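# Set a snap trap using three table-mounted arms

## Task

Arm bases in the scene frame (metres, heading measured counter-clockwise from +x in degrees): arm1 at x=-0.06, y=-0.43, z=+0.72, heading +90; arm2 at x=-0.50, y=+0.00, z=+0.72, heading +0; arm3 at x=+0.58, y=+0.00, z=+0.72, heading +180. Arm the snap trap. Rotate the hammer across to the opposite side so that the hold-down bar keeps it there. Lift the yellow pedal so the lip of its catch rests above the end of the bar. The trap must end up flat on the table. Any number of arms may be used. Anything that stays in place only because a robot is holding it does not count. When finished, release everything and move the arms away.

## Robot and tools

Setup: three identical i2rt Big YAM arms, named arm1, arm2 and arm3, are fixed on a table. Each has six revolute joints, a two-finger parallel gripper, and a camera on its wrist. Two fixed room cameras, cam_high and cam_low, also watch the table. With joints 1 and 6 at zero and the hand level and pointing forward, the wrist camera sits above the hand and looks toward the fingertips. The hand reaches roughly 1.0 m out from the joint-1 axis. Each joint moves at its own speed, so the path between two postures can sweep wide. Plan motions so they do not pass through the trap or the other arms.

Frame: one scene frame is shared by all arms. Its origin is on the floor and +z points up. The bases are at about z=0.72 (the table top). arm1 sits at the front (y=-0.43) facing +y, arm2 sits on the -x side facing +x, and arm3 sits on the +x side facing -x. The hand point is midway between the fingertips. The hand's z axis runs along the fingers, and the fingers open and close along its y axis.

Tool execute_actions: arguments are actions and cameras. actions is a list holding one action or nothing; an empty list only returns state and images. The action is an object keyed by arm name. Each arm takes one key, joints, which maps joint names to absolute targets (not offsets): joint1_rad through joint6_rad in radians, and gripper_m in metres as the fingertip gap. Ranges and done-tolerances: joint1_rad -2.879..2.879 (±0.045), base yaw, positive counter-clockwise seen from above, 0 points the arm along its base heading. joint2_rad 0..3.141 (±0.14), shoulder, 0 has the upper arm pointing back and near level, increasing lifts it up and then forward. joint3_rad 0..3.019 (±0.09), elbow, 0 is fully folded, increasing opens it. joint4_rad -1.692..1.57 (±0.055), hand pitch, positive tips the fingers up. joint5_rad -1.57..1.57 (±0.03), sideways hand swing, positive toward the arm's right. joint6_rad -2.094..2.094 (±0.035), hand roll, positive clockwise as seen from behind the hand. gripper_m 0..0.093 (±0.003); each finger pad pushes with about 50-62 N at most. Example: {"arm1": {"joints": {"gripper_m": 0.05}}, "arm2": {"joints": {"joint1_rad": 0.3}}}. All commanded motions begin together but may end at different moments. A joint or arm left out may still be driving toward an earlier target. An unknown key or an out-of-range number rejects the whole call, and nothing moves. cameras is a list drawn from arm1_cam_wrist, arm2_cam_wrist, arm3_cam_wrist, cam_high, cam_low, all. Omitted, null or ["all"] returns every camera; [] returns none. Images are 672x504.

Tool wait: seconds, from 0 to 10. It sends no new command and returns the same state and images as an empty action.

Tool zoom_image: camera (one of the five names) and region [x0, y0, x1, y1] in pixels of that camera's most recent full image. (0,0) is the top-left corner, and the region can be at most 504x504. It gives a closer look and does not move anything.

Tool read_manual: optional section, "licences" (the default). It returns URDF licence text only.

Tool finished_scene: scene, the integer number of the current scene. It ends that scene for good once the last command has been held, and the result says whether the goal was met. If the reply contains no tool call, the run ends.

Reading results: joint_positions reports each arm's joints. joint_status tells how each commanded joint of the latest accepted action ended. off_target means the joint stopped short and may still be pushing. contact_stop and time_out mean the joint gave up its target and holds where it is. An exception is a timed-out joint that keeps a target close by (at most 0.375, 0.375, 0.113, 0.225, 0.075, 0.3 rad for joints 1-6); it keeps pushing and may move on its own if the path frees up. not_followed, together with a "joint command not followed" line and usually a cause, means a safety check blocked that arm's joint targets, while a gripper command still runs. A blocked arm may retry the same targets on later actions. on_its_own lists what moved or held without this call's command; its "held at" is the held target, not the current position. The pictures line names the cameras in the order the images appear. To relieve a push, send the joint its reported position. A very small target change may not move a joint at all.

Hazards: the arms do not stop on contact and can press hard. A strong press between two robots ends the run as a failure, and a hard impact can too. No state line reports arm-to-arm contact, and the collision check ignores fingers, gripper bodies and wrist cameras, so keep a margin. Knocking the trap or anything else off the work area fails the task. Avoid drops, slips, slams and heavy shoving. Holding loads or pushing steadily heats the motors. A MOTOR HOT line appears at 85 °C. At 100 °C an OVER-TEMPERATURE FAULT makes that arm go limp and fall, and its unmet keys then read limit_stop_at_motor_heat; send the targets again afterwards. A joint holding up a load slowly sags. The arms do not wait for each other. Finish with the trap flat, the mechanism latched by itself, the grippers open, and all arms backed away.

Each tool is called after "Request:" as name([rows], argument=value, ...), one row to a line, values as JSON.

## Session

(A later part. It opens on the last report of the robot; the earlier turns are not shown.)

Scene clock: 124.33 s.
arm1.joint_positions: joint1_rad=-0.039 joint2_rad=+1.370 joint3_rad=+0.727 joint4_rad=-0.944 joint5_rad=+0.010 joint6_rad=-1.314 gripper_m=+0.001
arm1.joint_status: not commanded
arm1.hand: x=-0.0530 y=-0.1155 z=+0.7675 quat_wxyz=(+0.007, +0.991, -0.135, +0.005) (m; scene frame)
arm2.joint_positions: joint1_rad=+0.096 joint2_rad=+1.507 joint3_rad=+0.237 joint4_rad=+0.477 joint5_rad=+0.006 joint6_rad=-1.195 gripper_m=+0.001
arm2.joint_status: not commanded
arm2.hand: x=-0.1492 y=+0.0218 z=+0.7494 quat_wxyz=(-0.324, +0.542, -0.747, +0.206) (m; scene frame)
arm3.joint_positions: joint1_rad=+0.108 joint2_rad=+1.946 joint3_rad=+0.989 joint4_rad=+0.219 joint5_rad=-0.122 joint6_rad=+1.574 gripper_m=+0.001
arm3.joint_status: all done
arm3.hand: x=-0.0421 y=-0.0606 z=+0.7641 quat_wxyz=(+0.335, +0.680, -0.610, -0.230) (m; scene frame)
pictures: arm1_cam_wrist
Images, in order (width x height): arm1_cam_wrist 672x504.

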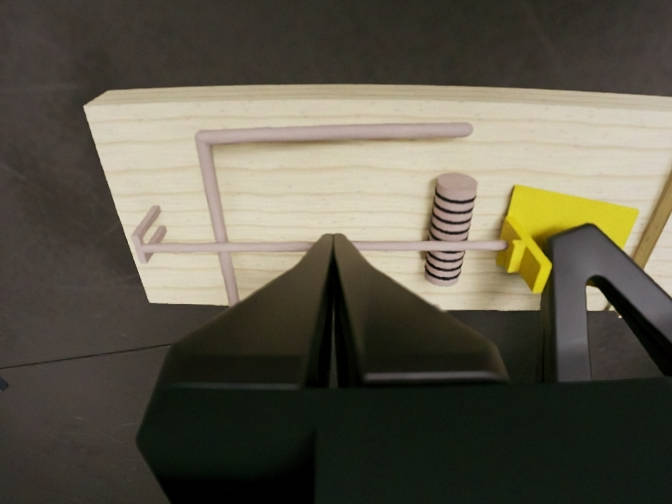

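Request:
execute_actions([
  {"arm3":{"joints":{"joint5_rad":-0.18}}},
], cameras=["arm1_cam_wrist"])

Request:
execute_actions([
  {"arm1":{"joints":{"joint2_rad":1.34}}},
], cameras=["arm1_cam_wrist"])

Request:
zoom_image(camera="arm1_cam_wrist", region=[400,160,640,340])

Scene clock: 125.20 s.
arm1.joint_positions: joint1_rad=-0.039 joint2_rad=+1.370 joint3_rad=+0.727 joint4_rad=-0.944 joint5_rad=+0.010 joint6_rad=-1.314 gripper_m=+0.001
arm1.joint_status: not commanded
arm1.hand: x=-0.0530 y=-0.1155 z=+0.7675 quat_wxyz=(+0.007, +0.991, -0.135, +0.005) (m; scene frame)
arm2.joint_positions: joint1_rad=+0.096 joint2_rad=+1.507 joint3_rad=+0.237 joint4_rad=+0.477 joint5_rad=+0.006 joint6_rad=-1.195 gripper_m=+0.001
arm2.joint_status: not commanded
arm2.hand: x=-0.1492 y=+0.0218 z=+0.7494 quat_wxyz=(-0.324, +0.542, -0.747, +0.206) (m; scene frame)
arm3.joint_positions: joint1_rad=+0.101 joint2_rad=+1.946 joint3_rad=+0.989 joint4_rad=+0.219 joint5_rad=-0.169 joint6_rad=+1.574 gripper_m=+0.001
arm3.joint_status: all done
arm3.hand: x=-0.0412 y=-0.0643 z=+0.7650 quat_wxyz=(+0.349, +0.684, -0.604, -0.215) (m; scene frame)
pictures: arm1_cam_wrist
Images, in order (width x height): arm1_cam_wrist 672x504.

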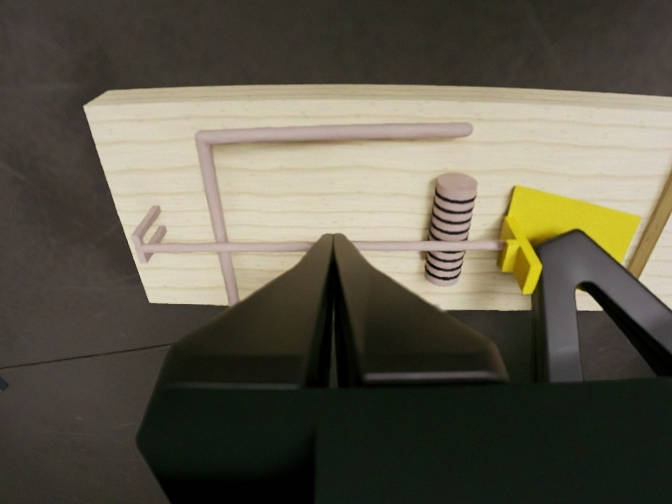

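Scene clock: 125.90 s.
arm1.joint_positions: joint1_rad=-0.039 joint2_rad=+1.351 joint3_rad=+0.727 joint4_rad=-0.944 joint5_rad=+0.010 joint6_rad=-1.314 gripper_m=+0.001
arm1.joint_status: all done
arm1.hand: x=-0.0530 y=-0.1139 z=+0.7731 quat_wxyz=(-0.002, +0.991, -0.135, +0.004) (m; scene frame)
arm2.joint_positions: joint1_rad=+0.096 joint2_rad=+1.507 joint3_rad=+0.237 joint4_rad=+0.477 joint5_rad=+0.006 joint6_rad=-1.195 gripper_m=+0.001
arm2.joint_status: not commanded
arm2.hand: x=-0.1492 y=+0.0218 z=+0.7494 quat_wxyz=(-0.324, +0.542, -0.747, +0.206) (m; scene frame)
arm3.joint_positions: joint1_rad=+0.101 joint2_rad=+1.946 joint3_rad=+0.989 joint4_rad=+0.219 joint5_rad=-0.173 joint6_rad=+1.574 gripper_m=+0.001
arm3.joint_status: not commanded
arm3.hand: x=-0.0410 y=-0.0650 z=+0.7651 quat_wxyz=(+0.350, +0.684, -0.603, -0.214) (m; scene frame)
pictures: arm1_cam_wrist
Images, in order (width x height): arm1_cam_wrist 672x504.

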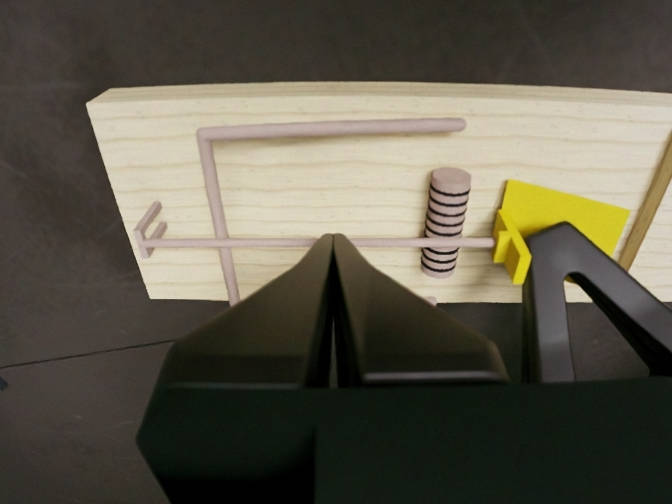

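Region (400, 160, 640, 340) of arm1_cam_wrist's 672x504 image, scaled by 2.100, with more detail than that image has; it fills the top 378 rows of this view, and the rest is white.

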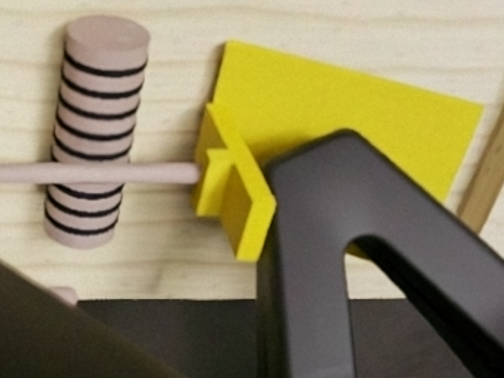

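Latched.

Request:
execute_actions([
  {"arm1":{"joints":{"joint2_rad":1.29}},"arm3":{"joints":{"joint5_rad":-0.1,"joint4_rad":0.26}}},
], cameras=["arm1_cam_wrist"])

Request:
execute_actions([
  {"arm1":{"joints":{"joint2_rad":0.9}},"arm3":{"joints":{"joint1_rad":0.05,"joint2_rad":1.5}},"arm2":{"joints":{"joint2_rad":1.2}}},
], cameras=["cam_low","cam_high"])

Scene clock: 126.83 s.
arm1.joint_positions: joint1_rad=-0.039 joint2_rad=+1.295 joint3_rad=+0.727 joint4_rad=-0.944 joint5_rad=+0.010 joint6_rad=-1.314 gripper_m=+0.001
arm1.joint_status: all done
arm1.hand: x=-0.0529 y=-0.1096 z=+0.7896 quat_wxyz=(-0.030, +0.990, -0.135, +0.000) (m; scene frame)
arm2.joint_positions: joint1_rad=+0.096 joint2_rad=+1.507 joint3_rad=+0.237 joint4_rad=+0.477 joint5_rad=+0.006 joint6_rad=-1.195 gripper_m=+0.001
arm2.joint_status: not commanded
arm2.hand: x=-0.1492 y=+0.0218 z=+0.7494 quat_wxyz=(-0.324, +0.542, -0.747, +0.206) (m; scene frame)
arm3.joint_positions: joint1_rad=+0.102 joint2_rad=+1.946 joint3_rad=+0.989 joint4_rad=+0.243 joint5_rad=-0.104 joint6_rad=+1.574 gripper_m=+0.001
arm3.joint_status: all done
arm3.hand: x=-0.0468 y=-0.0539 z=+0.7682 quat_wxyz=(+0.337, +0.673, -0.611, -0.245) (m; scene frame)
pictures: arm1_cam_wrist
Images, in order (width x height): arm1_cam_wrist 672x504.

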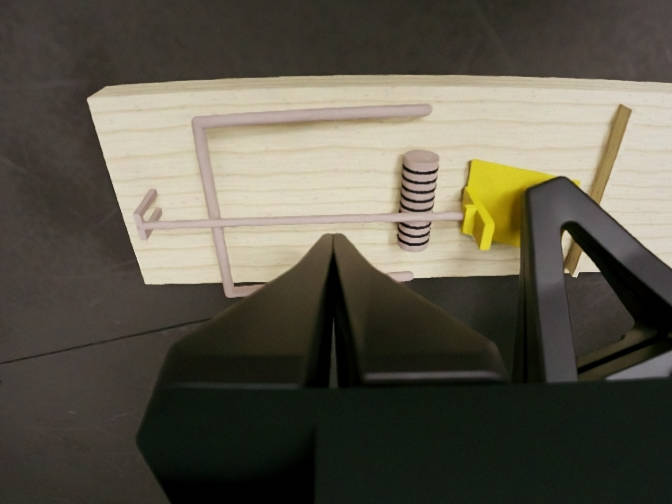

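Scene clock: 128.10 s.
arm1.joint_positions: joint1_rad=-0.039 joint2_rad=+0.890 joint3_rad=+0.727 joint4_rad=-0.944 joint5_rad=+0.010 joint6_rad=-1.314 gripper_m=+0.001
arm1.joint_status: all done
arm1.hand: x=-0.0525 y=-0.1070 z=+0.9127 quat_wxyz=(-0.229, +0.964, -0.133, -0.024) (m; scene frame)
arm2.joint_positions: joint1_rad=+0.096 joint2_rad=+1.200 joint3_rad=+0.237 joint4_rad=+0.477 joint5_rad=+0.006 joint6_rad=-1.195 gripper_m=+0.001
arm2.joint_status: all done
arm2.hand: x=-0.1181 y=+0.0234 z=+0.8566 quat_wxyz=(-0.440, +0.501, -0.691, +0.279) (m; scene frame)
arm3.joint_positions: joint1_rad=+0.046 joint2_rad=+1.480 joint3_rad=+0.997 joint4_rad=+0.255 joint5_rad=-0.103 joint6_rad=+1.574 gripper_m=+0.001
arm3.joint_status: all done
arm3.hand: x=-0.0533 y=-0.0153 z=+1.0639 quat_wxyz=(+0.471, +0.573, -0.534, -0.406) (m; scene frame)
pictures: cam_high, cam_low
Images, in order (width x height): cam_high 672x504, cam_low 672x504.

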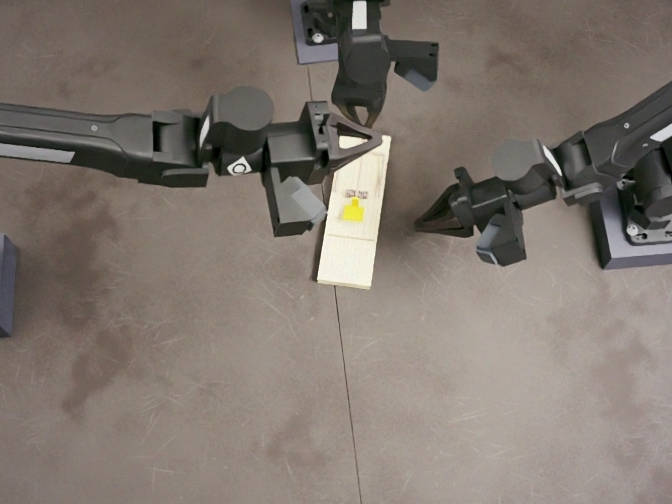

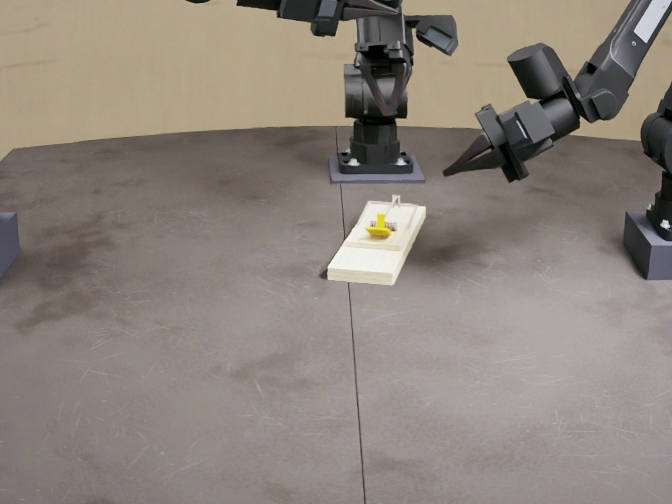

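Request:
finished_scene(scene=1)

The scene is finished: the task was done.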